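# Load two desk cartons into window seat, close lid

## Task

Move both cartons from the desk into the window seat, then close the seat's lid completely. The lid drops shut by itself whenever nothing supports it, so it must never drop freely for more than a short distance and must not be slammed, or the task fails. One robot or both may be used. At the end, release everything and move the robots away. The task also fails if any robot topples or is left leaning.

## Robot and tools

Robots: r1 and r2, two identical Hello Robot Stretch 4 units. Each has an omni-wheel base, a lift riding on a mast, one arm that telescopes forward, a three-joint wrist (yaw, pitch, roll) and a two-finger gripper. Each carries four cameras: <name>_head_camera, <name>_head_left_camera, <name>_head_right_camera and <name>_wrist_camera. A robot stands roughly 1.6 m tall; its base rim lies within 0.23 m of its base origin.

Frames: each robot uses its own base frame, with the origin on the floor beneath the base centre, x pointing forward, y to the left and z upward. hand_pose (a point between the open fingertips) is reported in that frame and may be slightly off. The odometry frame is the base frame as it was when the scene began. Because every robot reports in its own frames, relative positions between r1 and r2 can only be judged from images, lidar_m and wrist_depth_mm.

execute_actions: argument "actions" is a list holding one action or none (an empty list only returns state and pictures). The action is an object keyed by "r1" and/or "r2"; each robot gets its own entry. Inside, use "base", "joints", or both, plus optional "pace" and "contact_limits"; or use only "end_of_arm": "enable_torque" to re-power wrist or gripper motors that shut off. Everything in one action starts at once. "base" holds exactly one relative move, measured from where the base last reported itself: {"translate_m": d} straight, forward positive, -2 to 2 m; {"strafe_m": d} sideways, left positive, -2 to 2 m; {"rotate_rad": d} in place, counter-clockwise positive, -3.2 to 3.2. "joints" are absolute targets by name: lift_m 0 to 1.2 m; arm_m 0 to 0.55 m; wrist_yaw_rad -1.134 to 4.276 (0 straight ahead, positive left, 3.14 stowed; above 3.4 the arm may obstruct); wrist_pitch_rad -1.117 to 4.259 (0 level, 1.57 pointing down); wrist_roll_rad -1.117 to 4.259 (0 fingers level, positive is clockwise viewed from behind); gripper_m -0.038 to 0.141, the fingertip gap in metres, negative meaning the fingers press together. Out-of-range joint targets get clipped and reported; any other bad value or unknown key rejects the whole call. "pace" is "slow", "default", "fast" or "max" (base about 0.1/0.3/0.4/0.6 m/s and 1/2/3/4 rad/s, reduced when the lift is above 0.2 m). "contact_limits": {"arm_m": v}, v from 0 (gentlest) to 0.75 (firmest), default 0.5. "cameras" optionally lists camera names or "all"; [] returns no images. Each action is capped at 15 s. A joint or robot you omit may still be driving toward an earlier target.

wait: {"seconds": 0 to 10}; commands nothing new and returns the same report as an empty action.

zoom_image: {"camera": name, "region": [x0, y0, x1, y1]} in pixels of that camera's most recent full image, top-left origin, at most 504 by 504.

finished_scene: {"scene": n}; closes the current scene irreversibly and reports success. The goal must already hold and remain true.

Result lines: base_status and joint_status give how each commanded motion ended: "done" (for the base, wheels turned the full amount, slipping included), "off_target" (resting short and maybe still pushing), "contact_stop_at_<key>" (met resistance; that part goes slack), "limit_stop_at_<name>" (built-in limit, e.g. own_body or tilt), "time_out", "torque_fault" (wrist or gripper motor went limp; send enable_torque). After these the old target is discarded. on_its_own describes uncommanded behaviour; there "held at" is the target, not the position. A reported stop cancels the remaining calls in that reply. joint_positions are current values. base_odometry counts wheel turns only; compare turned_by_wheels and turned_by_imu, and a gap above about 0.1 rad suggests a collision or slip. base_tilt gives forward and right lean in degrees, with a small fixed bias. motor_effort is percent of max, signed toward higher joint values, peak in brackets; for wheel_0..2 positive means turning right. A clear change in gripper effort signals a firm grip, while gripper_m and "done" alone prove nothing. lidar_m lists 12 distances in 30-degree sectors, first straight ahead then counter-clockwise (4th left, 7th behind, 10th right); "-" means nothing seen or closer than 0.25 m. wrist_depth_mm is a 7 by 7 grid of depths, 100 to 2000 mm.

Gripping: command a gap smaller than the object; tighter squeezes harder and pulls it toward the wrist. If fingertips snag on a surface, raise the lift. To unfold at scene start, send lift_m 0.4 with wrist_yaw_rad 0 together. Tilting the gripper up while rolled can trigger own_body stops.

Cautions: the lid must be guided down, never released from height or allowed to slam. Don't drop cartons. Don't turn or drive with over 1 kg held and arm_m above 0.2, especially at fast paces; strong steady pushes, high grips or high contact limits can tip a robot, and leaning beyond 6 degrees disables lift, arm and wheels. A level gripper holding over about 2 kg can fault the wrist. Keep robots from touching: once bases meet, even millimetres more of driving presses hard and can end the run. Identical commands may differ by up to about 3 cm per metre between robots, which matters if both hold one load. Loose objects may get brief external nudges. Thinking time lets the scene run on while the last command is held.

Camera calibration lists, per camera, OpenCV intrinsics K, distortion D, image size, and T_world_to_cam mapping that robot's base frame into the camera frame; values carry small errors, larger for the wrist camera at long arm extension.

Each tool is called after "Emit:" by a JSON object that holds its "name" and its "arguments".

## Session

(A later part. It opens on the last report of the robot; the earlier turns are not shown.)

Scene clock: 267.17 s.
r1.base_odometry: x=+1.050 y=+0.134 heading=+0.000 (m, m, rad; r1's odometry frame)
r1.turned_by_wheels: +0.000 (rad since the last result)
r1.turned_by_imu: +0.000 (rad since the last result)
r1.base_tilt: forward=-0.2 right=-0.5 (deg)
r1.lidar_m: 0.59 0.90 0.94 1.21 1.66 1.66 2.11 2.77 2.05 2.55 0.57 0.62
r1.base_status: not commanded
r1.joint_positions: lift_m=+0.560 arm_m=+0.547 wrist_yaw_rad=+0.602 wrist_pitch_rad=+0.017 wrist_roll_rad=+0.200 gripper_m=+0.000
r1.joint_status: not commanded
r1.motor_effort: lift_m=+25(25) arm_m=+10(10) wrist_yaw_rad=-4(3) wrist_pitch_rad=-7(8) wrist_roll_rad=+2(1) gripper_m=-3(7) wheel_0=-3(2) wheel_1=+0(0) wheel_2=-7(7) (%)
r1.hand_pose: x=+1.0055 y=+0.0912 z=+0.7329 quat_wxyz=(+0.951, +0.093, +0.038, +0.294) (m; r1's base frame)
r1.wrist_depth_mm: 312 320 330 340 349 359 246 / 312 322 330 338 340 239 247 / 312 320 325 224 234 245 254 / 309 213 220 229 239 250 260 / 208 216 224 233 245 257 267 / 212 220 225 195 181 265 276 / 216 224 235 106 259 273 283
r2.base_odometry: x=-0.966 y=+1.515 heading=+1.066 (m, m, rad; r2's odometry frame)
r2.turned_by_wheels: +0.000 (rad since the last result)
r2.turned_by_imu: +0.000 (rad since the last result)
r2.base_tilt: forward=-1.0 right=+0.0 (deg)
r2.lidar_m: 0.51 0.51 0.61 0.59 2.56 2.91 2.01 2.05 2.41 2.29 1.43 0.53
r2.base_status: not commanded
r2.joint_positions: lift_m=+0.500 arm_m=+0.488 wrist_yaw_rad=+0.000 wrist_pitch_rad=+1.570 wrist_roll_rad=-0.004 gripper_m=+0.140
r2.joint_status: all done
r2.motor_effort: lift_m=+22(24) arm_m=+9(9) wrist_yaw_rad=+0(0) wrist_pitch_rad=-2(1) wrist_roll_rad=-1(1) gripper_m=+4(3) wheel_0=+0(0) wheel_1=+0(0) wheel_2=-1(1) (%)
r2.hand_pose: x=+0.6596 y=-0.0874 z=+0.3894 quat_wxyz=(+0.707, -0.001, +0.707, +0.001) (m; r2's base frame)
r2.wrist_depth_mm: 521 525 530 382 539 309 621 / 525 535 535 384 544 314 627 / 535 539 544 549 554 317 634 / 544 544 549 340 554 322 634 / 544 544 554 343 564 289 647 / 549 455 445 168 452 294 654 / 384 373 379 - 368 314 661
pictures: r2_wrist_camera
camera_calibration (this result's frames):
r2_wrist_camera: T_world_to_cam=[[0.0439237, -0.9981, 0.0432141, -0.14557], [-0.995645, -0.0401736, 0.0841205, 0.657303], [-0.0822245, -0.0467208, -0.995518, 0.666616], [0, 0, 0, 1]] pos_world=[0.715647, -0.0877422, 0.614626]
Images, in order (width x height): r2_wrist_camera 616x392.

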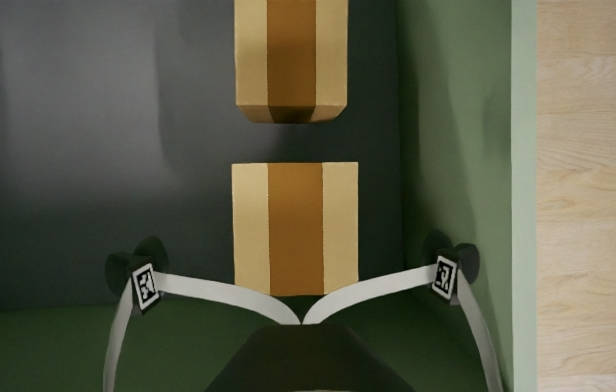

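Emit:
{"name": "execute_actions", "arguments": {"actions": [{"r2": {"base": {"translate_m": -0.5}, "joints": {"arm_m": 0.0}, "pace": "fast"}, "r1": {"joints": {"arm_m": 0.47, "lift_m": 0.54}, "pace": "slow"}}], "cameras": ["r1_wrist_camera", "r2_head_camera", "r1_head_camera"]}}

Scene clock: 275.60 s.
r1.base_odometry: x=+1.050 y=+0.134 heading=+0.000 (m, m, rad; r1's odometry frame)
r1.turned_by_wheels: +0.000 (rad since the last result)
r1.turned_by_imu: -0.002 (rad since the last result)
r1.base_tilt: forward=+0.0 right=-0.4 (deg)
r1.lidar_m: 0.60 0.93 0.96 1.21 1.65 1.67 2.09 2.78 2.05 0.73 0.86 0.78
r1.base_status: not commanded
r1.joint_positions: lift_m=+0.540 arm_m=+0.471 wrist_yaw_rad=+0.589 wrist_pitch_rad=+0.023 wrist_roll_rad=+0.200 gripper_m=+0.000
r1.joint_status: all done
r1.on_its_own: wrist_yaw_rad is at rest, and its effort (+31) is outside its rest range (-13 to +13); wrist_pitch_rad is at rest, and its effort (-24) is outside its rest range (-23 to +23)
r1.motor_effort: lift_m=+17(24) arm_m=-7(9) wrist_yaw_rad=+31(31) wrist_pitch_rad=-24(24) wrist_roll_rad=+1(1) gripper_m=-5(6) wheel_0=-5(6) wheel_1=-1(0) wheel_2=-7(7) (%)
r1.hand_pose: x=+0.9305 y=+0.0876 z=+0.7118 quat_wxyz=(+0.952, +0.092, +0.040, +0.288) (m; r1's base frame)
r1.wrist_depth_mm: 368 379 394 402 418 430 - / 366 377 392 402 216 224 236 / 355 377 204 207 221 238 251 / 351 193 204 218 233 252 268 / 191 202 215 226 247 270 289 / 202 213 220 202 185 289 312 / 366 223 163 106 285 309 336
r2.base_odometry: x=-1.208 y=+1.078 heading=+1.066 (m, m, rad; r2's odometry frame)
r2.turned_by_wheels: +0.000 (rad since the last result)
r2.turned_by_imu: -0.001 (rad since the last result)
r2.base_tilt: forward=-1.1 right=-0.1 (deg)
r2.lidar_m: 1.01 0.87 0.75 2.45 2.55 2.37 1.44 1.51 2.41 2.30 2.18 1.56
r2.base_status: done
r2.joint_positions: lift_m=+0.500 arm_m=+0.002 wrist_yaw_rad=+0.000 wrist_pitch_rad=+1.570 wrist_roll_rad=-0.004 gripper_m=+0.140
r2.joint_status: all done
r2.motor_effort: lift_m=+22(22) arm_m=-9(10) wrist_yaw_rad=+1(1) wrist_pitch_rad=-1(1) wrist_roll_rad=-1(1) gripper_m=-4(0) wheel_0=-1(8) wheel_1=-1(8) wheel_2=-2(10) (%)
r2.hand_pose: x=+0.1727 y=-0.0874 z=+0.3894 quat_wxyz=(+0.707, -0.001, +0.707, +0.001) (m; r2's base frame)
r2.wrist_depth_mm: 580 591 591 603 609 621 621 / 591 597 603 609 615 621 621 / 597 609 609 615 621 627 627 / 603 609 427 621 627 634 640 / 609 404 407 410 634 640 654 / 615 402 407 168 452 647 661 / 404 407 410 - 647 668 668
pictures: r1_head_camera, r1_wrist_camera, r2_head_camera
camera_calibration (this result's frames):
r1_wrist_camera: T_world_to_cam=[[0.470279, -0.801061, -0.370323, -0.101789], [-0.221785, 0.298877, -0.928162, 0.893144], [0.854195, 0.518627, -0.037108, -0.58658], [0, 0, 0, 1]] pos_world=[0.747009, -0.0442633, 0.76952]
Images, in order (width x height): r1_head_camera 420x560, r1_wrist_camera 616x392, r2_head_camera 420x560.

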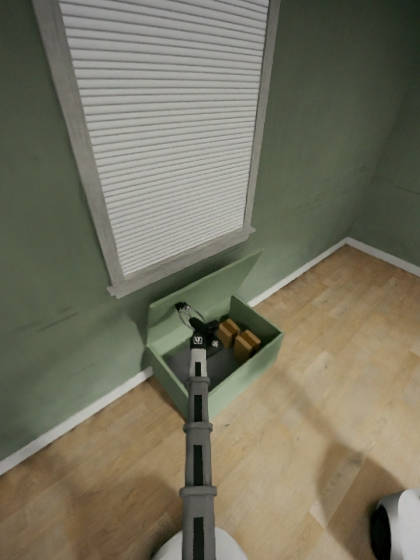

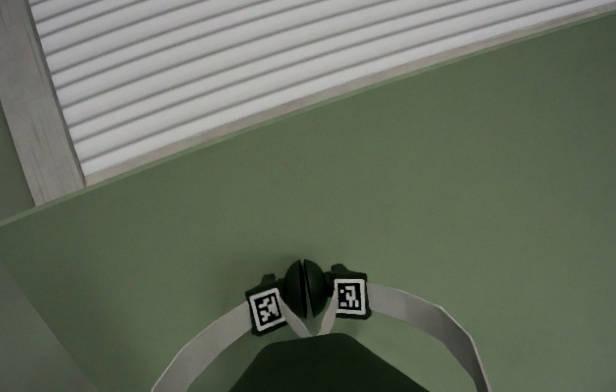

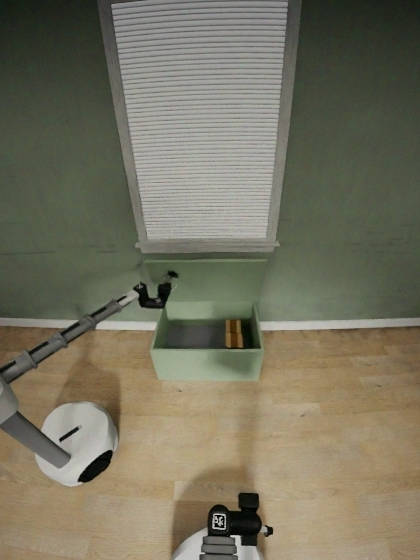

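Emit:
{"name": "execute_actions", "arguments": {"actions": [{"r2": {"base": {"strafe_m": -0.3}, "joints": {"wrist_pitch_rad": 0.3, "wrist_yaw_rad": 0.4, "lift_m": 0.4}}, "r1": {"joints": {"wrist_yaw_rad": 0.45, "lift_m": 0.53}, "pace": "slow"}}], "cameras": ["r1_wrist_camera"]}}

Emit:
{"name": "execute_actions", "arguments": {"actions": [{"r1": {"joints": {"wrist_yaw_rad": 0.3, "lift_m": 0.52, "arm_m": 0.46}, "pace": "slow"}}], "cameras": ["r1_wrist_camera", "r2_wrist_camera"]}}

Scene clock: 282.50 s.
r1.base_odometry: x=+1.050 y=+0.134 heading=+0.000 (m, m, rad; r1's odometry frame)
r1.turned_by_wheels: +0.000 (rad since the last result)
r1.turned_by_imu: +0.000 (rad since the last result)
r1.base_tilt: forward=-0.2 right=-0.5 (deg)
r1.lidar_m: 0.59 0.92 0.94 1.20 1.65 1.68 2.09 2.77 2.03 0.96 0.96 0.80
r1.base_status: not commanded
r1.joint_positions: lift_m=+0.530 arm_m=+0.471 wrist_yaw_rad=+0.450 wrist_pitch_rad=+0.021 wrist_roll_rad=+0.200 gripper_m=+0.000
r1.joint_status: all done
r1.motor_effort: lift_m=+17(17) arm_m=-4(7) wrist_yaw_rad=+2(29) wrist_pitch_rad=-20(24) wrist_roll_rad=+1(1) gripper_m=-4(4) wheel_0=-1(5) wheel_1=+0(1) wheel_2=-7(7) (%)
r1.hand_pose: x=+0.9393 y=+0.0466 z=+0.7023 quat_wxyz=(+0.970, +0.095, +0.033, +0.221) (m; r1's base frame)
r1.wrist_depth_mm: 366 387 410 439 473 508 399 / 364 384 407 433 232 247 271 / 362 377 200 210 232 262 290 / 176 183 200 221 246 279 315 / 176 191 211 229 263 300 347 / 184 200 211 195 182 327 379 / 191 207 231 105 304 357 413
r2.base_odometry: x=-0.946 y=+0.932 heading=+1.066 (m, m, rad; r2's odometry frame)
r2.turned_by_wheels: +0.000 (rad since the last result)
r2.turned_by_imu: +0.000 (rad since the last result)
r2.base_tilt: forward=-1.1 right=-0.1 (deg)
r2.lidar_m: 1.03 1.05 1.01 2.76 2.86 1.54 1.46 1.53 2.10 2.02 2.09 1.57
r2.base_status: done
r2.joint_positions: lift_m=+0.400 arm_m=+0.002 wrist_yaw_rad=+0.400 wrist_pitch_rad=+0.303 wrist_roll_rad=-0.004 gripper_m=+0.140
r2.joint_status: all done
r2.motor_effort: lift_m=+13(20) arm_m=-9(9) wrist_yaw_rad=+0(6) wrist_pitch_rad=-7(12) wrist_roll_rad=-2(1) gripper_m=+0(2) wheel_0=+1(10) wheel_1=+0(8) wheel_2=+0(2) (%)
r2.hand_pose: x=+0.4602 y=+0.0267 z=+0.4926 quat_wxyz=(+0.969, -0.032, +0.147, +0.197) (m; r2's base frame)
r2.wrist_depth_mm: 1576 1464 1118 1060 991 1078 991 / 1661 1499 1255 1160 1138 1118 1042 / 1756 1537 1464 1336 1229 1138 1098 / 1708 1025 931 866 1255 1229 1138 / 1255 1042 1008 904 854 1182 1160 / 991 904 891 167 917 946 976 / 820 809 820 - 842 788 809
pictures: r1_wrist_camera
camera_calibration (this result's frames):
r1_wrist_camera: T_world_to_cam=[[0.354657, -0.858493, -0.370415, -0.0309466], [-0.176538, 0.327557, -0.928192, 0.854771], [0.918179, 0.394582, -0.0353863, -0.628711], [0, 0, 0, 1]] pos_world=[0.739144, -0.0584753, 0.759681]
Images, in order (width x height): r1_wrist_camera 616x392.

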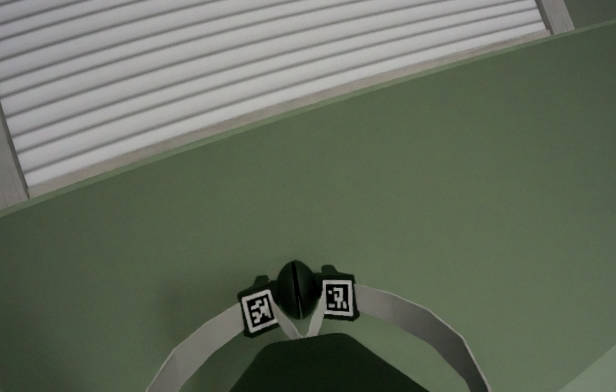

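Scene clock: 283.43 s.
r1.base_odometry: x=+1.050 y=+0.134 heading=+0.000 (m, m, rad; r1's odometry frame)
r1.turned_by_wheels: +0.000 (rad since the last result)
r1.turned_by_imu: +0.000 (rad since the last result)
r1.base_tilt: forward=-0.2 right=-0.5 (deg)
r1.lidar_m: 0.60 0.90 0.95 1.20 1.65 1.67 2.12 2.77 2.04 0.99 0.99 0.80
r1.base_status: not commanded
r1.joint_positions: lift_m=+0.520 arm_m=+0.461 wrist_yaw_rad=+0.294 wrist_pitch_rad=+0.026 wrist_roll_rad=+0.200 gripper_m=+0.000
r1.joint_status: all done
r1.on_its_own: wrist_yaw_rad is at rest, and its effort (+17) is outside its rest range (-13 to +13); wrist_pitch_rad is at rest, and its effort (-35) is outside its rest range (-23 to +23)
r1.motor_effort: lift_m=+18(19) arm_m=-5(5) wrist_yaw_rad=+17(17) wrist_pitch_rad=-35(33) wrist_roll_rad=+1(1) gripper_m=-5(5) wheel_0=-1(1) wheel_1=-1(1) wheel_2=-7(7) (%)
r1.hand_pose: x=+0.9332 y=+0.0000 z=+0.6909 quat_wxyz=(+0.984, +0.097, +0.027, +0.145) (m; r1's base frame)
r1.wrist_depth_mm: 377 413 452 508 574 661 768 / 373 407 449 492 521 286 324 / 368 392 196 210 241 297 366 / 157 169 190 220 262 327 418 / 156 175 202 228 285 366 480 / 164 185 204 191 183 418 580 / 172 193 163 105 357 488 615
r2.base_odometry: x=-0.946 y=+0.932 heading=+1.066 (m, m, rad; r2's odometry frame)
r2.turned_by_wheels: +0.000 (rad since the last result)
r2.turned_by_imu: +0.000 (rad since the last result)
r2.base_tilt: forward=-0.9 right=-0.1 (deg)
r2.lidar_m: 1.02 1.03 1.01 2.76 2.84 1.53 1.46 1.53 2.12 1.99 2.08 1.57
r2.base_status: not commanded
r2.joint_positions: lift_m=+0.400 arm_m=+0.002 wrist_yaw_rad=+0.400 wrist_pitch_rad=+0.303 wrist_roll_rad=-0.004 gripper_m=+0.140
r2.joint_status: not commanded
r2.motor_effort: lift_m=+13(13) arm_m=-9(9) wrist_yaw_rad=+0(0) wrist_pitch_rad=-7(8) wrist_roll_rad=-2(1) gripper_m=+1(0) wheel_0=+1(1) wheel_1=+0(0) wheel_2=-1(0) (%)
r2.hand_pose: x=+0.4602 y=+0.0267 z=+0.4926 quat_wxyz=(+0.969, -0.032, +0.147, +0.197) (m; r2's base frame)
r2.wrist_depth_mm: 1499 1430 1098 1025 960 1060 976 / 1618 1499 1229 1160 1118 1118 1042 / 1708 1576 1430 1308 1205 1160 1078 / 1756 1025 946 878 1281 1205 1138 / 1255 1042 1008 904 866 1160 1182 / 991 904 904 168 904 931 960 / 820 809 820 - 842 809 809
pictures: r1_wrist_camera, r2_wrist_camera
camera_calibration (this result's frames):
r1_wrist_camera: T_world_to_cam=[[0.2161, -0.903551, -0.369995, 0.055996], [-0.12759, 0.349566, -0.928183, 0.812699], [0.967999, 0.247788, -0.0397423, -0.648587], [0, 0, 0, 1]] pos_world=[0.719422, -0.0727847, 0.749275]
r2_wrist_camera: T_world_to_cam=[[0.362718, -0.930292, 0.0546946, -0.181531], [-0.332296, -0.183948, -0.925063, 0.650418], [0.87064, 0.317362, -0.375854, 0.00484686], [0, 0, 0, 1]] pos_world=[0.277756, -0.0507718, 0.613428]
Images, in order (width x height): r1_wrist_camera 616x392, r2_wrist_camera 616x392.

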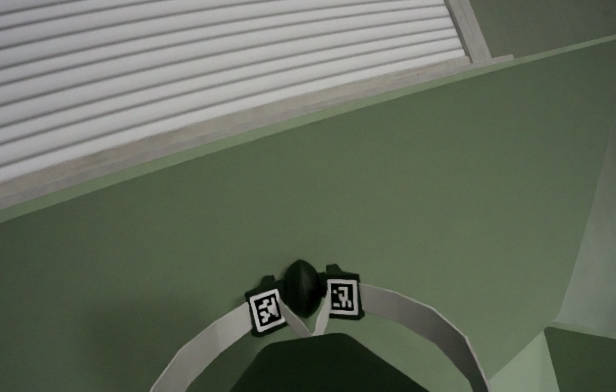

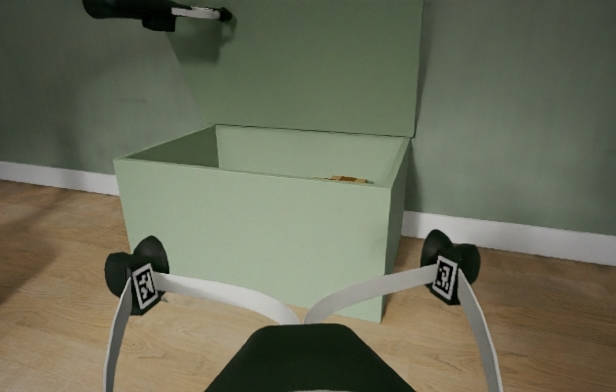

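Emit:
{"name": "execute_actions", "arguments": {"actions": [{"r1": {"joints": {"wrist_yaw_rad": 0.15, "lift_m": 0.50, "arm_m": 0.445}, "pace": "slow"}}], "cameras": ["r1_wrist_camera"]}}

Emit:
{"name": "execute_actions", "arguments": {"actions": [{"r1": {"joints": {"wrist_yaw_rad": 0.0, "lift_m": 0.475, "arm_m": 0.42}, "pace": "slow"}}], "cameras": ["r1_wrist_camera", "r2_wrist_camera"]}}

Scene clock: 287.70 s.
r1.base_odometry: x=+1.050 y=+0.134 heading=+0.000 (m, m, rad; r1's odometry frame)
r1.turned_by_wheels: +0.000 (rad since the last result)
r1.turned_by_imu: -0.001 (rad since the last result)
r1.base_tilt: forward=-0.3 right=-0.3 (deg)
r1.lidar_m: 0.61 0.93 0.94 1.21 1.65 1.66 2.08 2.77 2.02 0.98 0.98 0.79
r1.base_status: not commanded
r1.joint_positions: lift_m=+0.500 arm_m=+0.446 wrist_yaw_rad=+0.138 wrist_pitch_rad=+0.027 wrist_roll_rad=+0.200 gripper_m=+0.000
r1.joint_status: all done
r1.on_its_own: wrist_yaw_rad is at rest, and its effort (+34) is outside its rest range (-13 to +13); wrist_pitch_rad is at rest, and its effort (-36) is outside its rest range (-23 to +23)
r1.motor_effort: lift_m=+19(17) arm_m=-5(7) wrist_yaw_rad=+34(36) wrist_pitch_rad=-36(37) wrist_roll_rad=+2(1) gripper_m=-4(6) wheel_0=-4(4) wheel_1=-1(0) wheel_2=-7(6) (%)
r1.hand_pose: x=+0.9145 y=-0.0469 z=+0.6707 quat_wxyz=(+0.993, +0.099, +0.020, +0.067) (m; r1's base frame)
r1.wrist_depth_mm: 404 455 525 615 723 991 1281 / 399 445 512 591 691 809 449 / 387 424 469 216 250 347 1118 / 353 156 174 215 281 415 1060 / 133 155 189 228 322 512 1008 / 142 167 193 191 185 647 917 / 152 178 159 106 496 647 569
r2.base_odometry: x=-0.946 y=+0.932 heading=+1.066 (m, m, rad; r2's odometry frame)
r2.turned_by_wheels: +0.000 (rad since the last result)
r2.turned_by_imu: -0.001 (rad since the last result)
r2.base_tilt: forward=-1.0 right=-0.2 (deg)
r2.lidar_m: 1.02 1.05 1.00 2.76 2.85 1.53 1.46 1.52 2.11 2.01 2.10 1.58
r2.base_status: not commanded
r2.joint_positions: lift_m=+0.400 arm_m=+0.002 wrist_yaw_rad=+0.400 wrist_pitch_rad=+0.303 wrist_roll_rad=-0.004 gripper_m=+0.140
r2.joint_status: not commanded
r2.motor_effort: lift_m=+13(13) arm_m=-9(9) wrist_yaw_rad=+0(0) wrist_pitch_rad=-7(7) wrist_roll_rad=-1(2) gripper_m=+1(4) wheel_0=+1(1) wheel_1=+0(0) wheel_2=+0(1) (%)
r2.hand_pose: x=+0.4602 y=+0.0267 z=+0.4926 quat_wxyz=(+0.969, -0.032, +0.147, +0.197) (m; r2's base frame)
r2.wrist_depth_mm: 1537 878 1025 976 931 1078 1008 / 1661 1499 1229 1118 1098 1118 1042 / 1756 1618 1397 1308 1205 1182 1098 / 1708 1025 946 866 1281 1229 1138 / 1255 1025 991 904 854 1182 1182 / 991 904 904 168 917 931 976 / 820 809 820 - 831 809 820
pictures: r1_wrist_camera
camera_calibration (this result's frames):
r1_wrist_camera: T_world_to_cam=[[0.0727567, -0.926203, -0.369938, 0.140214], [-0.0724761, 0.36503, -0.92817, 0.758187], [0.994713, 0.0943423, -0.0405692, -0.650758], [0, 0, 0, 1]] pos_world=[0.692067, -0.0855001, 0.729196]
Images, in order (width x height): r1_wrist_camera 616x392.

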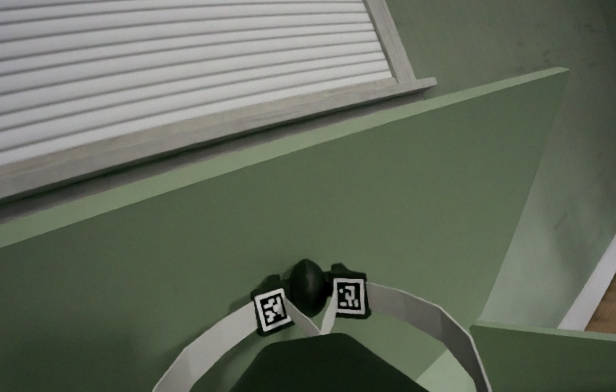

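Scene clock: 289.00 s.
r1.base_odometry: x=+1.050 y=+0.134 heading=+0.000 (m, m, rad; r1's odometry frame)
r1.turned_by_wheels: +0.000 (rad since the last result)
r1.turned_by_imu: +0.000 (rad since the last result)
r1.base_tilt: forward=-0.1 right=-0.3 (deg)
r1.lidar_m: 0.60 0.93 0.95 1.18 1.65 1.67 2.11 2.77 2.03 0.99 0.96 0.79
r1.base_status: not commanded
r1.joint_positions: lift_m=+0.475 arm_m=+0.421 wrist_yaw_rad=-0.014 wrist_pitch_rad=+0.033 wrist_roll_rad=+0.200 gripper_m=+0.000
r1.joint_status: all done
r1.on_its_own: wrist_yaw_rad is at rest, and its effort (+40) is outside its rest range (-13 to +13); wrist_pitch_rad is at rest, and its effort (-55) is outside its rest range (-23 to +23)
r1.motor_effort: lift_m=+21(21) arm_m=-7(8) wrist_yaw_rad=+40(42) wrist_pitch_rad=-55(59) wrist_roll_rad=+2(2) gripper_m=-5(7) wheel_0=-6(6) wheel_1=+0(0) wheel_2=-7(7) (%)
r1.hand_pose: x=+0.8791 y=-0.0914 z=+0.6435 quat_wxyz=(+0.995, +0.100, +0.016, -0.009) (m; r1's base frame)
r1.wrist_depth_mm: 449 517 627 768 1042 1661 1983 / 436 504 603 723 976 1397 - / 415 473 564 683 304 445 - / 410 469 179 206 307 1205 1808 / 127 138 169 222 407 1138 1499 / 117 145 180 190 185 960 1118 / 128 160 191 106 741 615 549
r2.base_odometry: x=-0.946 y=+0.932 heading=+1.066 (m, m, rad; r2's odometry frame)
r2.turned_by_wheels: +0.000 (rad since the last result)
r2.turned_by_imu: +0.000 (rad since the last result)
r2.base_tilt: forward=-1.0 right=-0.1 (deg)
r2.lidar_m: 1.03 1.07 1.00 2.76 2.86 1.54 1.46 1.55 2.11 2.02 2.08 1.58
r2.base_status: not commanded
r2.joint_positions: lift_m=+0.400 arm_m=+0.002 wrist_yaw_rad=+0.400 wrist_pitch_rad=+0.303 wrist_roll_rad=-0.004 gripper_m=+0.140
r2.joint_status: not commanded
r2.motor_effort: lift_m=+13(13) arm_m=-9(9) wrist_yaw_rad=+0(0) wrist_pitch_rad=-8(8) wrist_roll_rad=+0(1) gripper_m=+5(0) wheel_0=+1(1) wheel_1=+0(0) wheel_2=-1(1) (%)
r2.hand_pose: x=+0.4602 y=+0.0267 z=+0.4926 quat_wxyz=(+0.969, -0.032, +0.147, +0.197) (m; r2's base frame)
r2.wrist_depth_mm: 1499 866 946 891 866 1078 991 / 1708 1499 1182 1078 1042 1098 1042 / 1756 1618 1397 1308 1229 1160 1098 / 1708 1025 931 866 1229 1229 1118 / 1229 1042 1008 917 854 1182 1160 / 991 904 904 167 917 931 960 / 809 820 831 - 842 809 798
pictures: r1_wrist_camera, r2_wrist_camera
camera_calibration (this result's frames):
r1_wrist_camera: T_world_to_cam=[[-0.0709469, -0.926533, -0.369463, 0.217458], [-0.0227655, 0.371804, -0.928032, 0.703468], [0.99722, -0.05743, -0.0474713, -0.62404], [0, 0, 0, 1]] pos_world=[0.653748, -0.0959084, 0.70356]
r2_wrist_camera: T_world_to_cam=[[0.362718, -0.930293, 0.0546945, -0.181531], [-0.332296, -0.183948, -0.925063, 0.650418], [0.87064, 0.317362, -0.375854, 0.00484679], [0, 0, 0, 1]] pos_world=[0.277756, -0.0507718, 0.613428]
Images, in order (width x height): r1_wrist_camera 616x392, r2_wrist_camera 616x392.

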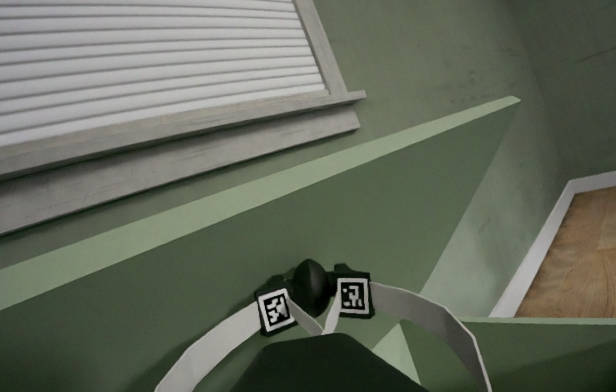

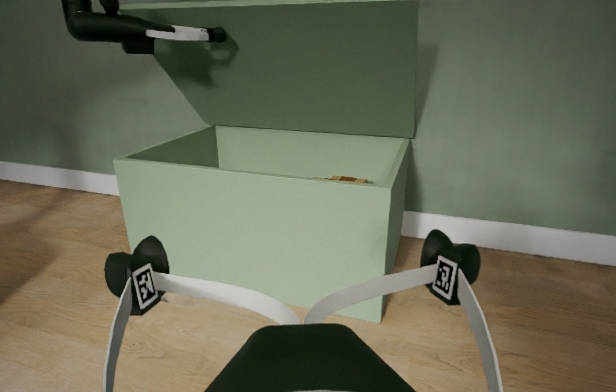

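Emit:
{"name": "execute_actions", "arguments": {"actions": [{"r1": {"joints": {"lift_m": 0.43, "arm_m": 0.365}, "pace": "slow"}}], "cameras": ["r1_wrist_camera"]}}

Emit:
{"name": "execute_actions", "arguments": {"actions": [{"r1": {"joints": {"lift_m": 0.385, "arm_m": 0.315}, "pace": "slow"}}], "cameras": ["r1_wrist_camera", "r2_wrist_camera"]}}

Scene clock: 294.57 s.
r1.base_odometry: x=+1.050 y=+0.134 heading=-0.001 (m, m, rad; r1's odometry frame)
r1.turned_by_wheels: +0.000 (rad since the last result)
r1.turned_by_imu: -0.001 (rad since the last result)
r1.base_tilt: forward=-0.1 right=-0.4 (deg)
r1.lidar_m: 0.61 0.92 0.96 1.22 1.65 1.66 2.09 2.77 2.04 0.98 0.95 0.78
r1.base_status: not commanded
r1.joint_positions: lift_m=+0.430 arm_m=+0.366 wrist_yaw_rad=-0.012 wrist_pitch_rad=+0.037 wrist_roll_rad=+0.200 gripper_m=+0.000
r1.joint_status: all done
r1.on_its_own: wrist_yaw_rad is at rest, and its effort (+36) is outside its rest range (-13 to +13); wrist_pitch_rad is at rest, and its effort (-67) is outside its rest range (-23 to +23)
r1.motor_effort: lift_m=+23(21) arm_m=-7(7) wrist_yaw_rad=+36(51) wrist_pitch_rad=-67(66) wrist_roll_rad=+2(2) gripper_m=-3(5) wheel_0=-8(8) wheel_1=-1(1) wheel_2=-8(8) (%)
r1.hand_pose: x=+0.8243 y=-0.0910 z=+0.5972 quat_wxyz=(+0.995, +0.100, +0.018, -0.008) (m; r1's base frame)
r1.wrist_depth_mm: 484 559 668 820 1118 1756 - / 473 535 640 788 1060 1499 - / 445 521 627 768 891 459 - / 455 521 591 203 297 1308 1863 / 439 139 157 216 508 1229 1366 / 112 133 179 191 185 654 564 / 118 157 199 106 788 544 564
r2.base_odometry: x=-0.946 y=+0.932 heading=+1.066 (m, m, rad; r2's odometry frame)
r2.turned_by_wheels: +0.000 (rad since the last result)
r2.turned_by_imu: -0.001 (rad since the last result)
r2.base_tilt: forward=-1.0 right=-0.2 (deg)
r2.lidar_m: 1.02 1.06 1.00 2.74 2.87 1.53 1.45 1.54 2.11 2.01 2.08 1.58
r2.base_status: not commanded
r2.joint_positions: lift_m=+0.400 arm_m=+0.002 wrist_yaw_rad=+0.400 wrist_pitch_rad=+0.303 wrist_roll_rad=-0.004 gripper_m=+0.140
r2.joint_status: not commanded
r2.motor_effort: lift_m=+13(13) arm_m=-9(9) wrist_yaw_rad=+1(0) wrist_pitch_rad=-8(8) wrist_roll_rad=-1(1) gripper_m=+2(4) wheel_0=+1(1) wheel_1=+0(0) wheel_2=+0(0) (%)
r2.hand_pose: x=+0.4602 y=+0.0267 z=+0.4926 quat_wxyz=(+0.969, -0.032, +0.147, +0.197) (m; r2's base frame)
r2.wrist_depth_mm: 820 960 917 854 1078 1042 1008 / 1661 1464 1118 991 991 1118 1042 / 1808 1576 1430 1308 1229 1160 1098 / 1708 1042 931 866 1255 1229 1138 / 1255 1042 991 917 866 1160 1205 / 991 904 891 167 917 946 960 / 820 809 820 - 831 809 809
pictures: r1_wrist_camera
camera_calibration (this result's frames):
r1_wrist_camera: T_world_to_cam=[[-0.0710984, -0.926613, -0.369232, 0.196833], [-0.0269184, 0.371817, -0.927916, 0.662505], [0.997106, -0.0560342, -0.0513785, -0.568981], [0, 0, 0, 1]] pos_world=[0.599162, -0.0958245, 0.658193]
Images, in order (width x height): r1_wrist_camera 616x392.

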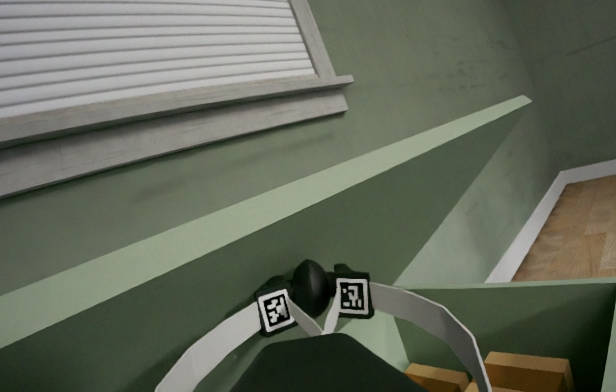

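Scene clock: 296.27 s.
r1.base_odometry: x=+1.050 y=+0.134 heading=-0.001 (m, m, rad; r1's odometry frame)
r1.turned_by_wheels: +0.000 (rad since the last result)
r1.turned_by_imu: +0.000 (rad since the last result)
r1.base_tilt: forward=-0.2 right=-0.4 (deg)
r1.lidar_m: 0.60 0.93 0.96 1.21 1.66 1.67 2.11 2.76 2.03 1.00 0.96 0.78
r1.base_status: not commanded
r1.joint_positions: lift_m=+0.385 arm_m=+0.316 wrist_yaw_rad=-0.010 wrist_pitch_rad=+0.040 wrist_roll_rad=+0.200 gripper_m=+0.000
r1.joint_status: all done
r1.on_its_own: wrist_yaw_rad is at rest, and its effort (+30) is outside its rest range (-13 to +13); wrist_pitch_rad is at rest, and its effort (-74) is outside its rest range (-23 to +23)
r1.motor_effort: lift_m=+24(26) arm_m=-7(7) wrist_yaw_rad=+30(45) wrist_pitch_rad=-74(75) wrist_roll_rad=+2(2) gripper_m=-6(10) wheel_0=-8(8) wheel_1=-1(1) wheel_2=-7(8) (%)
r1.hand_pose: x=+0.7745 y=-0.0904 z=+0.5513 quat_wxyz=(+0.995, +0.100, +0.019, -0.007) (m; r1's base frame)
r1.wrist_depth_mm: 517 591 715 878 1182 1808 - / 492 569 676 842 1138 1618 - / 484 564 676 842 1008 504 - / 484 554 654 222 286 1397 1756 / 473 530 162 208 759 1138 603 / 121 131 176 193 185 640 591 / 111 154 218 105 634 469 484
r2.base_odometry: x=-0.946 y=+0.932 heading=+1.066 (m, m, rad; r2's odometry frame)
r2.turned_by_wheels: +0.000 (rad since the last result)
r2.turned_by_imu: +0.000 (rad since the last result)
r2.base_tilt: forward=-1.0 right=-0.2 (deg)
r2.lidar_m: 1.01 1.05 1.00 2.75 2.86 1.53 1.47 1.54 2.09 2.01 2.08 1.58
r2.base_status: not commanded
r2.joint_positions: lift_m=+0.400 arm_m=+0.002 wrist_yaw_rad=+0.400 wrist_pitch_rad=+0.303 wrist_roll_rad=-0.004 gripper_m=+0.140
r2.joint_status: not commanded
r2.motor_effort: lift_m=+13(13) arm_m=-9(9) wrist_yaw_rad=+0(0) wrist_pitch_rad=-7(7) wrist_roll_rad=-1(1) gripper_m=-3(1) wheel_0=+1(1) wheel_1=+0(0) wheel_2=+0(0) (%)
r2.hand_pose: x=+0.4602 y=+0.0267 z=+0.4926 quat_wxyz=(+0.969, -0.032, +0.147, +0.197) (m; r2's base frame)
r2.wrist_depth_mm: 1464 1430 1336 1205 1118 1042 1008 / 1537 931 960 904 891 1118 1042 / 1756 1618 1366 1308 1205 1160 1098 / 1708 1025 931 878 1281 1229 1160 / 1255 1042 1008 917 854 1182 1182 / 960 891 904 168 931 917 976 / 809 798 820 - 831 809 809
pictures: r1_wrist_camera, r2_wrist_camera
camera_calibration (this result's frames):
r1_wrist_camera: T_world_to_cam=[[-0.0700902, -0.926813, -0.368923, 0.175964], [-0.0303149, 0.371641, -0.927881, 0.620936], [0.99708, -0.0538515, -0.0541447, -0.519982], [0, 0, 0, 1]] pos_world=[0.54962, -0.0956817, 0.612918]
r2_wrist_camera: T_world_to_cam=[[0.362718, -0.930293, 0.0546946, -0.181531], [-0.332296, -0.183948, -0.925063, 0.650418], [0.87064, 0.317362, -0.375854, 0.00484685], [0, 0, 0, 1]] pos_world=[0.277756, -0.0507718, 0.613428]
Images, in order (width x height): r1_wrist_camera 616x392, r2_wrist_camera 616x392.

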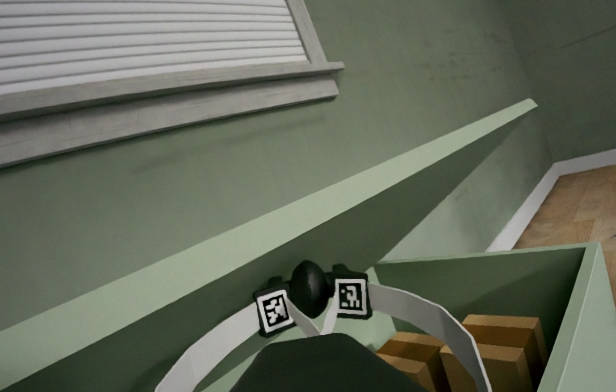

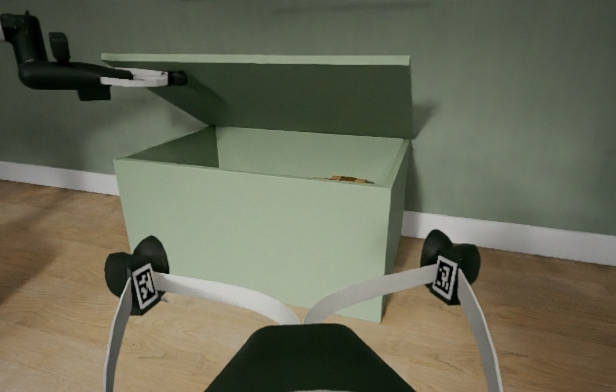

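Emit:
{"name": "execute_actions", "arguments": {"actions": [{"r1": {"joints": {"lift_m": 0.34, "arm_m": 0.265}, "pace": "slow"}}], "cameras": ["r1_wrist_camera"]}}

Scene clock: 303.13 s.
r1.base_odometry: x=+1.050 y=+0.134 heading=-0.001 (m, m, rad; r1's odometry frame)
r1.turned_by_wheels: +0.000 (rad since the last result)
r1.turned_by_imu: -0.001 (rad since the last result)
r1.base_tilt: forward=-0.3 right=-0.3 (deg)
r1.lidar_m: 0.60 0.92 0.96 1.19 1.65 1.68 2.13 2.77 2.04 0.99 0.96 0.80
r1.base_status: not commanded
r1.joint_positions: lift_m=+0.340 arm_m=+0.266 wrist_yaw_rad=-0.007 wrist_pitch_rad=+0.042 wrist_roll_rad=+0.199 gripper_m=+0.000
r1.joint_status: all done
r1.on_its_own: wrist_yaw_rad is at rest, and its effort (+21) is outside its rest range (-13 to +13); wrist_pitch_rad is at rest, and its effort (-81) is outside its rest range (-23 to +23)
r1.motor_effort: lift_m=+24(24) arm_m=-8(8) wrist_yaw_rad=+21(36) wrist_pitch_rad=-81(81) wrist_roll_rad=+3(3) gripper_m=-6(7) wheel_0=-8(8) wheel_1=-1(1) wheel_2=-8(8) (%)
r1.hand_pose: x=+0.7249 y=-0.0895 z=+0.5058 quat_wxyz=(+0.995, +0.100, +0.020, -0.006) (m; r1's base frame)
r1.wrist_depth_mm: 549 634 759 931 1255 1863 - / 521 603 723 891 1182 1756 - / 525 609 723 878 1098 1366 - / 517 591 699 809 312 1464 1708 / 504 574 634 210 854 691 521 / 488 148 171 195 184 530 427 / 124 156 322 106 647 324 392
r2.base_odometry: x=-0.946 y=+0.932 heading=+1.066 (m, m, rad; r2's odometry frame)
r2.turned_by_wheels: +0.000 (rad since the last result)
r2.turned_by_imu: -0.001 (rad since the last result)
r2.base_tilt: forward=-1.0 right=-0.2 (deg)
r2.lidar_m: 1.02 1.05 1.01 2.75 2.86 1.54 1.46 1.54 2.10 2.01 2.08 1.56
r2.base_status: not commanded
r2.joint_positions: lift_m=+0.400 arm_m=+0.002 wrist_yaw_rad=+0.400 wrist_pitch_rad=+0.303 wrist_roll_rad=-0.004 gripper_m=+0.140
r2.joint_status: not commanded
r2.motor_effort: lift_m=+13(13) arm_m=-9(9) wrist_yaw_rad=+0(1) wrist_pitch_rad=-8(9) wrist_roll_rad=-1(2) gripper_m=-3(2) wheel_0=+1(1) wheel_1=+0(0) wheel_2=+0(1) (%)
r2.hand_pose: x=+0.4602 y=+0.0267 z=+0.4926 quat_wxyz=(+0.969, -0.032, +0.147, +0.197) (m; r2's base frame)
r2.wrist_depth_mm: 1499 1430 1308 1229 1118 1060 1008 / 809 946 1025 1229 1160 1098 1060 / 1756 1618 1397 1308 1205 1182 1098 / 1708 1025 931 866 1229 1229 1160 / 1255 1042 991 904 854 1160 1160 / 976 904 904 167 931 931 991 / 809 798 831 - 842 798 809
pictures: r1_wrist_camera
camera_calibration (this result's frames):
r1_wrist_camera: T_world_to_cam=[[-0.0679278, -0.927104, -0.368597, 0.154727], [-0.0328316, 0.371328, -0.927921, 0.57873], [0.99715, -0.05093, -0.0556618, -0.471927], [0, 0, 0, 1]] pos_world=[0.500093, -0.0954856, 0.56778]
Images, in order (width x height): r1_wrist_camera 616x392.

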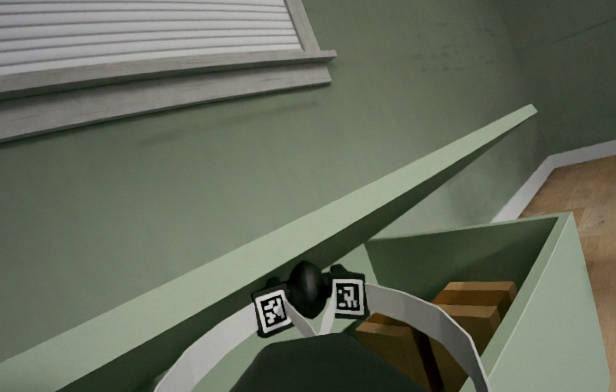

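Emit:
{"name": "execute_actions", "arguments": {"actions": [{"r1": {"joints": {"lift_m": 0.29, "arm_m": 0.232}, "pace": "slow"}}], "cameras": ["r1_wrist_camera", "r2_wrist_camera"]}}

Scene clock: 309.73 s.
r1.base_odometry: x=+1.050 y=+0.134 heading=-0.001 (m, m, rad; r1's odometry frame)
r1.turned_by_wheels: +0.000 (rad since the last result)
r1.turned_by_imu: -0.001 (rad since the last result)
r1.base_tilt: forward=-0.3 right=-0.4 (deg)
r1.lidar_m: 0.59 0.92 0.94 1.18 1.64 1.67 2.09 2.77 2.03 0.98 0.95 0.78
r1.base_status: not commanded
r1.joint_positions: lift_m=+0.290 arm_m=+0.234 wrist_yaw_rad=-0.006 wrist_pitch_rad=+0.042 wrist_roll_rad=+0.199 gripper_m=+0.000
r1.joint_status: all done
r1.on_its_own: wrist_yaw_rad is at rest, and its effort (+17) is outside its rest range (-13 to +13); wrist_pitch_rad is at rest, and its effort (-80) is outside its rest range (-23 to +23)
r1.motor_effort: lift_m=+24(23) arm_m=-9(9) wrist_yaw_rad=+17(24) wrist_pitch_rad=-80(79) wrist_roll_rad=+3(3) gripper_m=-5(6) wheel_0=-8(8) wheel_1=-1(1) wheel_2=-8(7) (%)
r1.hand_pose: x=+0.6922 y=-0.0891 z=+0.4557 quat_wxyz=(+0.995, +0.099, +0.021, -0.005) (m; r1's base frame)
r1.wrist_depth_mm: 559 647 778 946 1308 - - / 549 640 759 946 1229 1808 - / 554 634 750 917 1160 1499 - / 539 621 723 854 809 1308 1430 / 525 597 683 217 866 569 539 / 512 544 173 193 182 366 496 / 133 149 609 106 290 343 459
r2.base_odometry: x=-0.946 y=+0.932 heading=+1.066 (m, m, rad; r2's odometry frame)
r2.turned_by_wheels: +0.000 (rad since the last result)
r2.turned_by_imu: -0.001 (rad since the last result)
r2.base_tilt: forward=-1.0 right=-0.1 (deg)
r2.lidar_m: 1.01 1.07 1.01 2.75 2.87 1.53 1.47 1.54 2.12 2.02 2.07 1.58
r2.base_status: not commanded
r2.joint_positions: lift_m=+0.400 arm_m=+0.002 wrist_yaw_rad=+0.400 wrist_pitch_rad=+0.303 wrist_roll_rad=-0.004 gripper_m=+0.140
r2.joint_status: not commanded
r2.motor_effort: lift_m=+13(13) arm_m=-9(9) wrist_yaw_rad=+0(0) wrist_pitch_rad=-9(8) wrist_roll_rad=-1(1) gripper_m=+1(1) wheel_0=+1(1) wheel_1=+0(1) wheel_2=-1(0) (%)
r2.hand_pose: x=+0.4602 y=+0.0267 z=+0.4926 quat_wxyz=(+0.969, -0.032, +0.147, +0.197) (m; r2's base frame)
r2.wrist_depth_mm: 1537 1397 1281 1182 1138 1078 1008 / 1618 1464 1397 1281 1205 1118 1042 / 831 1138 1397 1308 1229 1138 1118 / 1756 1025 931 866 1281 1205 1138 / 1255 1042 1008 917 866 1182 1182 / 991 904 891 168 917 946 976 / 809 820 831 - 831 809 809
pictures: r1_wrist_camera, r2_wrist_camera
camera_calibration (this result's frames):
r1_wrist_camera: T_world_to_cam=[[-0.0666003, -0.927212, -0.368567, 0.133509], [-0.03363, 0.371264, -0.927918, 0.531566], [0.997213, -0.0494047, -0.0559084, -0.441841], [0, 0, 0, 1]] pos_world=[0.467378, -0.0953886, 0.517754]
r2_wrist_camera: T_world_to_cam=[[0.362718, -0.930292, 0.0546946, -0.181531], [-0.332296, -0.183949, -0.925063, 0.650418], [0.87064, 0.317362, -0.375854, 0.00484683], [0, 0, 0, 1]] pos_world=[0.277756, -0.0507718, 0.613428]
Images, in order (width x height): r1_wrist_camera 616x392, r2_wrist_camera 616x392.

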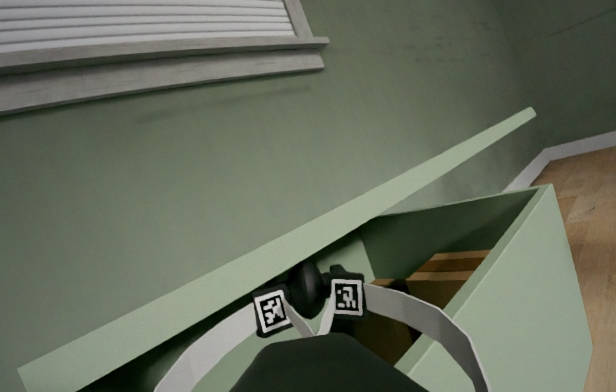

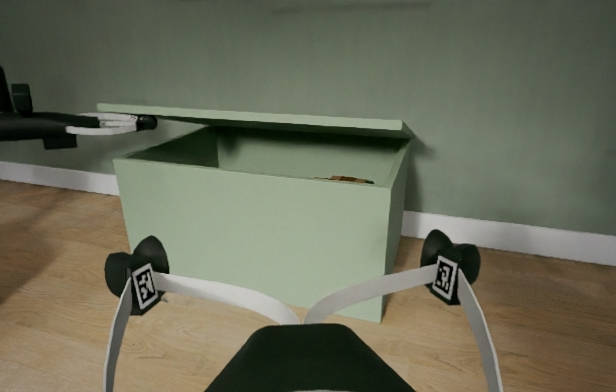

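Emit:
{"name": "execute_actions", "arguments": {"actions": [{"r1": {"joints": {"lift_m": 0.235, "arm_m": 0.202}, "pace": "slow"}}], "cameras": ["r1_wrist_camera", "r2_wrist_camera"]}}

Scene clock: 314.10 s.
r1.base_odometry: x=+1.050 y=+0.134 heading=-0.001 (m, m, rad; r1's odometry frame)
r1.turned_by_wheels: +0.000 (rad since the last result)
r1.turned_by_imu: -0.001 (rad since the last result)
r1.base_tilt: forward=-0.1 right=-0.3 (deg)
r1.lidar_m: 0.59 0.93 0.95 1.20 1.64 1.68 2.12 2.77 2.03 0.99 0.97 0.75
r1.base_status: not commanded
r1.joint_positions: lift_m=+0.235 arm_m=+0.204 wrist_yaw_rad=-0.003 wrist_pitch_rad=+0.042 wrist_roll_rad=+0.199 gripper_m=+0.000
r1.joint_status: all done
r1.on_its_own: wrist_pitch_rad is at rest, and its effort (-81) is outside its rest range (-23 to +23)
r1.motor_effort: lift_m=+24(23) arm_m=-10(10) wrist_yaw_rad=+11(17) wrist_pitch_rad=-81(80) wrist_roll_rad=+3(3) gripper_m=-4(6) wheel_0=-7(8) wheel_1=-1(1) wheel_2=-6(8) (%)
r1.hand_pose: x=+0.6625 y=-0.0884 z=+0.4007 quat_wxyz=(+0.995, +0.099, +0.021, -0.004) (m; r1's base frame)
r1.wrist_depth_mm: 569 668 798 991 1336 - - / 580 668 798 976 1255 1863 - / 569 654 778 931 1182 1537 - / 554 640 750 866 574 549 1229 / 544 621 683 236 699 421 597 / 521 234 182 194 182 399 554 / 500 158 627 105 298 389 530
r2.base_odometry: x=-0.946 y=+0.932 heading=+1.066 (m, m, rad; r2's odometry frame)
r2.turned_by_wheels: +0.000 (rad since the last result)
r2.turned_by_imu: -0.001 (rad since the last result)
r2.base_tilt: forward=-1.0 right=-0.1 (deg)
r2.lidar_m: 1.01 1.06 0.99 2.76 2.86 1.53 1.46 1.53 2.09 2.01 2.08 1.58
r2.base_status: not commanded
r2.joint_positions: lift_m=+0.400 arm_m=+0.002 wrist_yaw_rad=+0.400 wrist_pitch_rad=+0.303 wrist_roll_rad=-0.004 gripper_m=+0.140
r2.joint_status: not commanded
r2.motor_effort: lift_m=+13(13) arm_m=-9(9) wrist_yaw_rad=+0(0) wrist_pitch_rad=-6(8) wrist_roll_rad=+0(2) gripper_m=+0(3) wheel_0=+1(1) wheel_1=-1(0) wheel_2=+0(0) (%)
r2.hand_pose: x=+0.4602 y=+0.0267 z=+0.4926 quat_wxyz=(+0.969, -0.032, +0.147, +0.197) (m; r2's base frame)
r2.wrist_depth_mm: 1576 1397 1308 1229 1138 1060 991 / 1661 1499 1397 1255 1182 1118 1042 / 831 991 1336 1205 1229 1182 1098 / 1708 1025 931 866 1255 1205 1138 / 1281 1060 991 904 866 1182 1182 / 991 917 891 168 917 946 976 / 820 809 820 - 831 798 809
pictures: r1_wrist_camera, r2_wrist_camera
camera_calibration (this result's frames):
r1_wrist_camera: T_world_to_cam=[[-0.0643254, -0.927374, -0.368565, 0.110402], [-0.0345526, 0.371178, -0.927918, 0.479883], [0.997331, -0.0469538, -0.0559193, -0.415202], [0, 0, 0, 1]] pos_world=[0.437776, -0.0952336, 0.462765]
r2_wrist_camera: T_world_to_cam=[[0.362718, -0.930293, 0.0546944, -0.181531], [-0.332296, -0.183948, -0.925063, 0.650418], [0.87064, 0.317362, -0.375854, 0.00484685], [0, 0, 0, 1]] pos_world=[0.277756, -0.0507718, 0.613428]
Images, in order (width x height): r1_wrist_camera 616x392, r2_wrist_camera 616x392.

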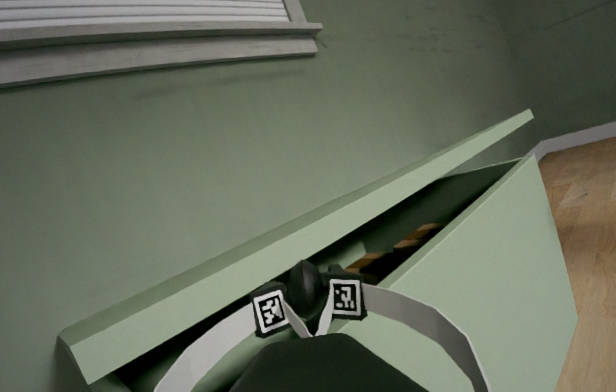

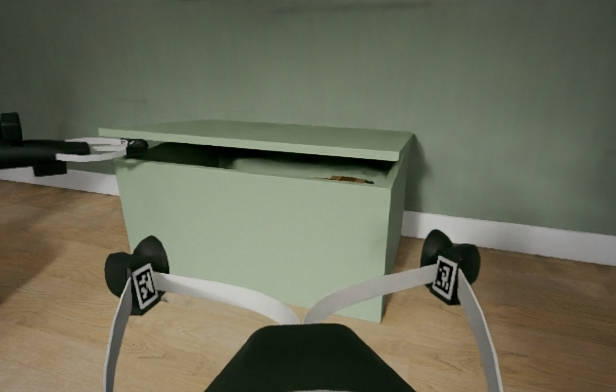

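Emit:
{"name": "execute_actions", "arguments": {"actions": [{"r1": {"joints": {"lift_m": 0.213, "arm_m": 0.187}, "pace": "slow"}}], "cameras": ["r1_wrist_camera", "r2_wrist_camera"]}}

Emit:
{"name": "zoom_image", "arguments": {"camera": "r2_wrist_camera", "region": [40, 110, 220, 210]}}

Scene clock: 320.23 s.
r1.base_odometry: x=+1.050 y=+0.134 heading=+0.000 (m, m, rad; r1's odometry frame)
r1.turned_by_wheels: +0.000 (rad since the last result)
r1.turned_by_imu: -0.001 (rad since the last result)
r1.base_tilt: forward=-0.3 right=-0.3 (deg)
r1.lidar_m: 0.58 0.92 0.95 1.20 1.64 1.67 2.11 2.76 2.03 1.00 0.98 0.76
r1.base_status: not commanded
r1.joint_positions: lift_m=+0.213 arm_m=+0.189 wrist_yaw_rad=-0.001 wrist_pitch_rad=+0.042 wrist_roll_rad=+0.199 gripper_m=+0.000
r1.joint_status: all done
r1.on_its_own: wrist_pitch_rad is at rest, and its effort (-79) is outside its rest range (-23 to +23)
r1.motor_effort: lift_m=+24(25) arm_m=-10(10) wrist_yaw_rad=+5(10) wrist_pitch_rad=-79(78) wrist_roll_rad=+4(4) gripper_m=-5(6) wheel_0=-6(7) wheel_1=-1(1) wheel_2=-5(6) (%)
r1.hand_pose: x=+0.6477 y=-0.0878 z=+0.3788 quat_wxyz=(+0.995, +0.099, +0.021, -0.003) (m; r1's base frame)
r1.wrist_depth_mm: 585 676 809 1008 1336 - - / 585 676 809 991 1255 1808 - / 580 661 788 946 1182 676 - / 564 647 759 854 433 512 1205 / 549 621 397 247 355 442 627 / 521 203 191 193 183 418 585 / 521 242 161 106 310 407 535
r2.base_odometry: x=-0.946 y=+0.932 heading=+1.066 (m, m, rad; r2's odometry frame)
r2.turned_by_wheels: +0.000 (rad since the last result)
r2.turned_by_imu: -0.001 (rad since the last result)
r2.base_tilt: forward=-0.9 right=-0.1 (deg)
r2.lidar_m: 0.98 1.04 1.00 2.76 2.86 1.53 1.46 1.53 2.07 2.01 2.09 1.57
r2.base_status: not commanded
r2.joint_positions: lift_m=+0.400 arm_m=+0.002 wrist_yaw_rad=+0.400 wrist_pitch_rad=+0.303 wrist_roll_rad=-0.004 gripper_m=+0.140
r2.joint_status: not commanded
r2.motor_effort: lift_m=+13(13) arm_m=-9(9) wrist_yaw_rad=+0(1) wrist_pitch_rad=-9(8) wrist_roll_rad=-1(0) gripper_m=-3(3) wheel_0=+1(1) wheel_1=+0(0) wheel_2=+0(0) (%)
r2.hand_pose: x=+0.4602 y=+0.0267 z=+0.4926 quat_wxyz=(+0.969, -0.032, +0.147, +0.197) (m; r2's base frame)
r2.wrist_depth_mm: 1537 1430 1308 1205 1138 1042 991 / 1661 1499 1366 1281 1205 1118 1042 / 1661 1160 1205 1025 1205 1138 1098 / 1576 1025 931 866 1255 1229 1160 / 1255 1042 991 904 854 1182 1182 / 991 904 891 168 917 931 976 / 809 809 820 - 831 809 798
pictures: r1_wrist_camera, r2_wrist_camera
camera_calibration (this result's frames):
r1_wrist_camera: T_world_to_cam=[[-0.0623966, -0.927635, -0.368238, 0.100491], [-0.0351358, 0.37077, -0.92806, 0.459173], [0.997433, -0.0449695, -0.055728, -0.401598], [0, 0, 0, 1]] pos_world=[0.422971, -0.0950882, 0.440765]
r2_wrist_camera: T_world_to_cam=[[0.362718, -0.930293, 0.0546946, -0.181531], [-0.332296, -0.183948, -0.925063, 0.650418], [0.87064, 0.317362, -0.375854, 0.00484683], [0, 0, 0, 1]] pos_world=[0.277756, -0.0507718, 0.613428]
Images, in order (width x height): r1_wrist_camera 616x392, r2_wrist_camera 616x392.

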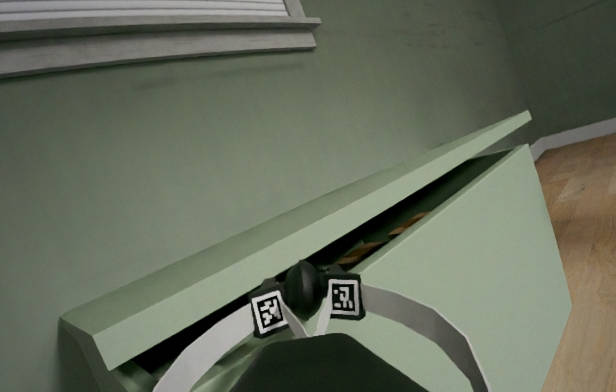

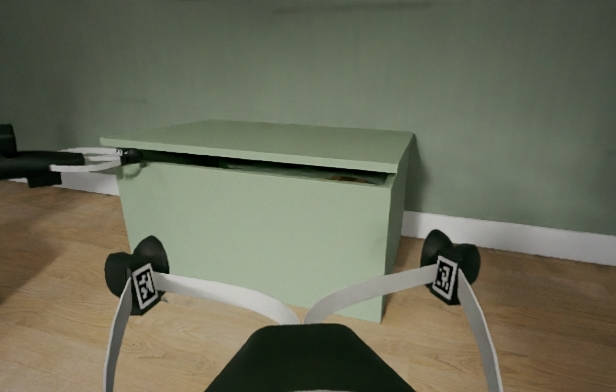

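Region (40, 110, 220, 210) of r2_wrist_camera's 616x392 image, scaled by 2.800.

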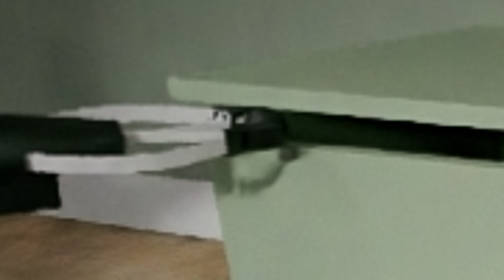

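Emit:
{"name": "execute_actions", "arguments": {"actions": [{"r1": {"joints": {"lift_m": 0.19}, "pace": "slow"}}], "cameras": ["r1_wrist_camera", "r2_wrist_camera"]}}

Emit:
{"name": "zoom_image", "arguments": {"camera": "r2_wrist_camera", "region": [40, 110, 220, 210]}}

Scene clock: 323.87 s.
r1.base_odometry: x=+1.050 y=+0.134 heading=+0.000 (m, m, rad; r1's odometry frame)
r1.turned_by_wheels: +0.000 (rad since the last result)
r1.turned_by_imu: -0.001 (rad since the last result)
r1.base_tilt: forward=-0.2 right=-0.4 (deg)
r1.lidar_m: 0.56 0.93 0.94 1.22 1.64 1.67 2.10 2.76 2.02 0.97 0.95 0.78
r1.base_status: not commanded
r1.joint_positions: lift_m=+0.190 arm_m=+0.189 wrist_yaw_rad=-0.001 wrist_pitch_rad=+0.042 wrist_roll_rad=+0.199 gripper_m=+0.000
r1.joint_status: all done
r1.on_its_own: wrist_pitch_rad is at rest, and its effort (-79) is outside its rest range (-23 to +23)
r1.motor_effort: lift_m=+24(23) arm_m=-9(10) wrist_yaw_rad=+4(4) wrist_pitch_rad=-79(81) wrist_roll_rad=+4(4) gripper_m=-6(8) wheel_0=-6(6) wheel_1=-1(1) wheel_2=-5(5) (%)
r1.hand_pose: x=+0.6476 y=-0.0878 z=+0.3558 quat_wxyz=(+0.995, +0.099, +0.021, -0.003) (m; r1's base frame)
r1.wrist_depth_mm: 585 683 809 1008 1366 - - / 591 676 809 991 1281 1863 - / 580 661 778 960 1138 591 - / 564 640 750 707 364 477 1205 / 554 615 306 246 330 439 627 / 517 191 190 193 182 418 569 / 525 183 161 106 312 413 517
r2.base_odometry: x=-0.946 y=+0.932 heading=+1.066 (m, m, rad; r2's odometry frame)
r2.turned_by_wheels: +0.000 (rad since the last result)
r2.turned_by_imu: -0.001 (rad since the last result)
r2.base_tilt: forward=-1.0 right=-0.2 (deg)
r2.lidar_m: 1.01 1.05 1.01 2.76 2.86 1.54 1.47 1.52 2.10 2.00 2.09 1.56
r2.base_status: not commanded
r2.joint_positions: lift_m=+0.400 arm_m=+0.002 wrist_yaw_rad=+0.400 wrist_pitch_rad=+0.303 wrist_roll_rad=-0.004 gripper_m=+0.140
r2.joint_status: not commanded
r2.motor_effort: lift_m=+13(13) arm_m=-9(9) wrist_yaw_rad=+0(0) wrist_pitch_rad=-9(8) wrist_roll_rad=-1(1) gripper_m=-1(3) wheel_0=+1(1) wheel_1=+0(0) wheel_2=-1(1) (%)
r2.hand_pose: x=+0.4602 y=+0.0267 z=+0.4926 quat_wxyz=(+0.969, -0.032, +0.147, +0.197) (m; r2's base frame)
r2.wrist_depth_mm: 1537 1430 1308 1229 1138 1078 1008 / 1708 1499 1397 1255 1205 1118 1078 / 1708 1499 1078 1098 1205 1160 1098 / 1537 1025 931 866 960 1205 1160 / 1229 1042 991 904 854 1160 1182 / 976 904 904 167 917 946 976 / 798 809 809 - 831 798 809
pictures: r1_wrist_camera, r2_wrist_camera
camera_calibration (this result's frames):
r1_wrist_camera: T_world_to_cam=[[-0.0624051, -0.927633, -0.368242, 0.0920196], [-0.0350268, 0.370769, -0.928064, 0.437792], [0.997436, -0.0450176, -0.0556299, -0.402776], [0, 0, 0, 1]] pos_world=[0.42282, -0.0950911, 0.417778]
r2_wrist_camera: T_world_to_cam=[[0.362718, -0.930293, 0.0546947, -0.181531], [-0.332296, -0.183948, -0.925063, 0.650418], [0.87064, 0.317362, -0.375854, 0.00484682], [0, 0, 0, 1]] pos_world=[0.277756, -0.0507718, 0.613428]
Images, in order (width x height): r1_wrist_camera 616x392, r2_wrist_camera 616x392.

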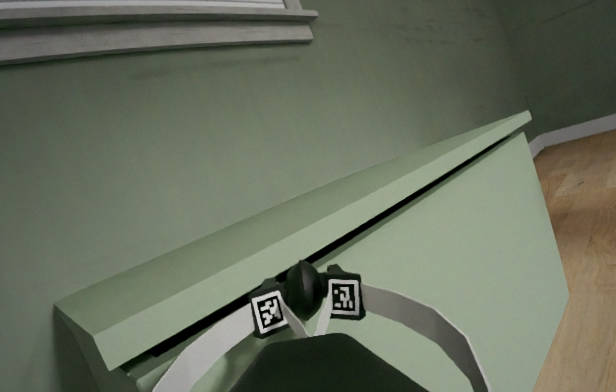

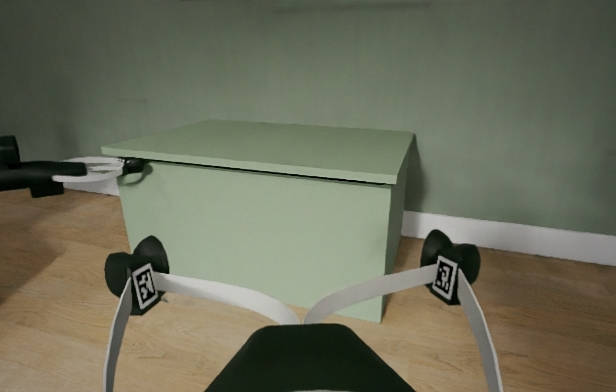

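Region (40, 110, 220, 210) of r2_wrist_camera's 616x392 image, scaled by 2.800.

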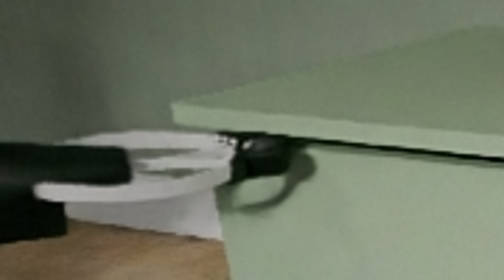

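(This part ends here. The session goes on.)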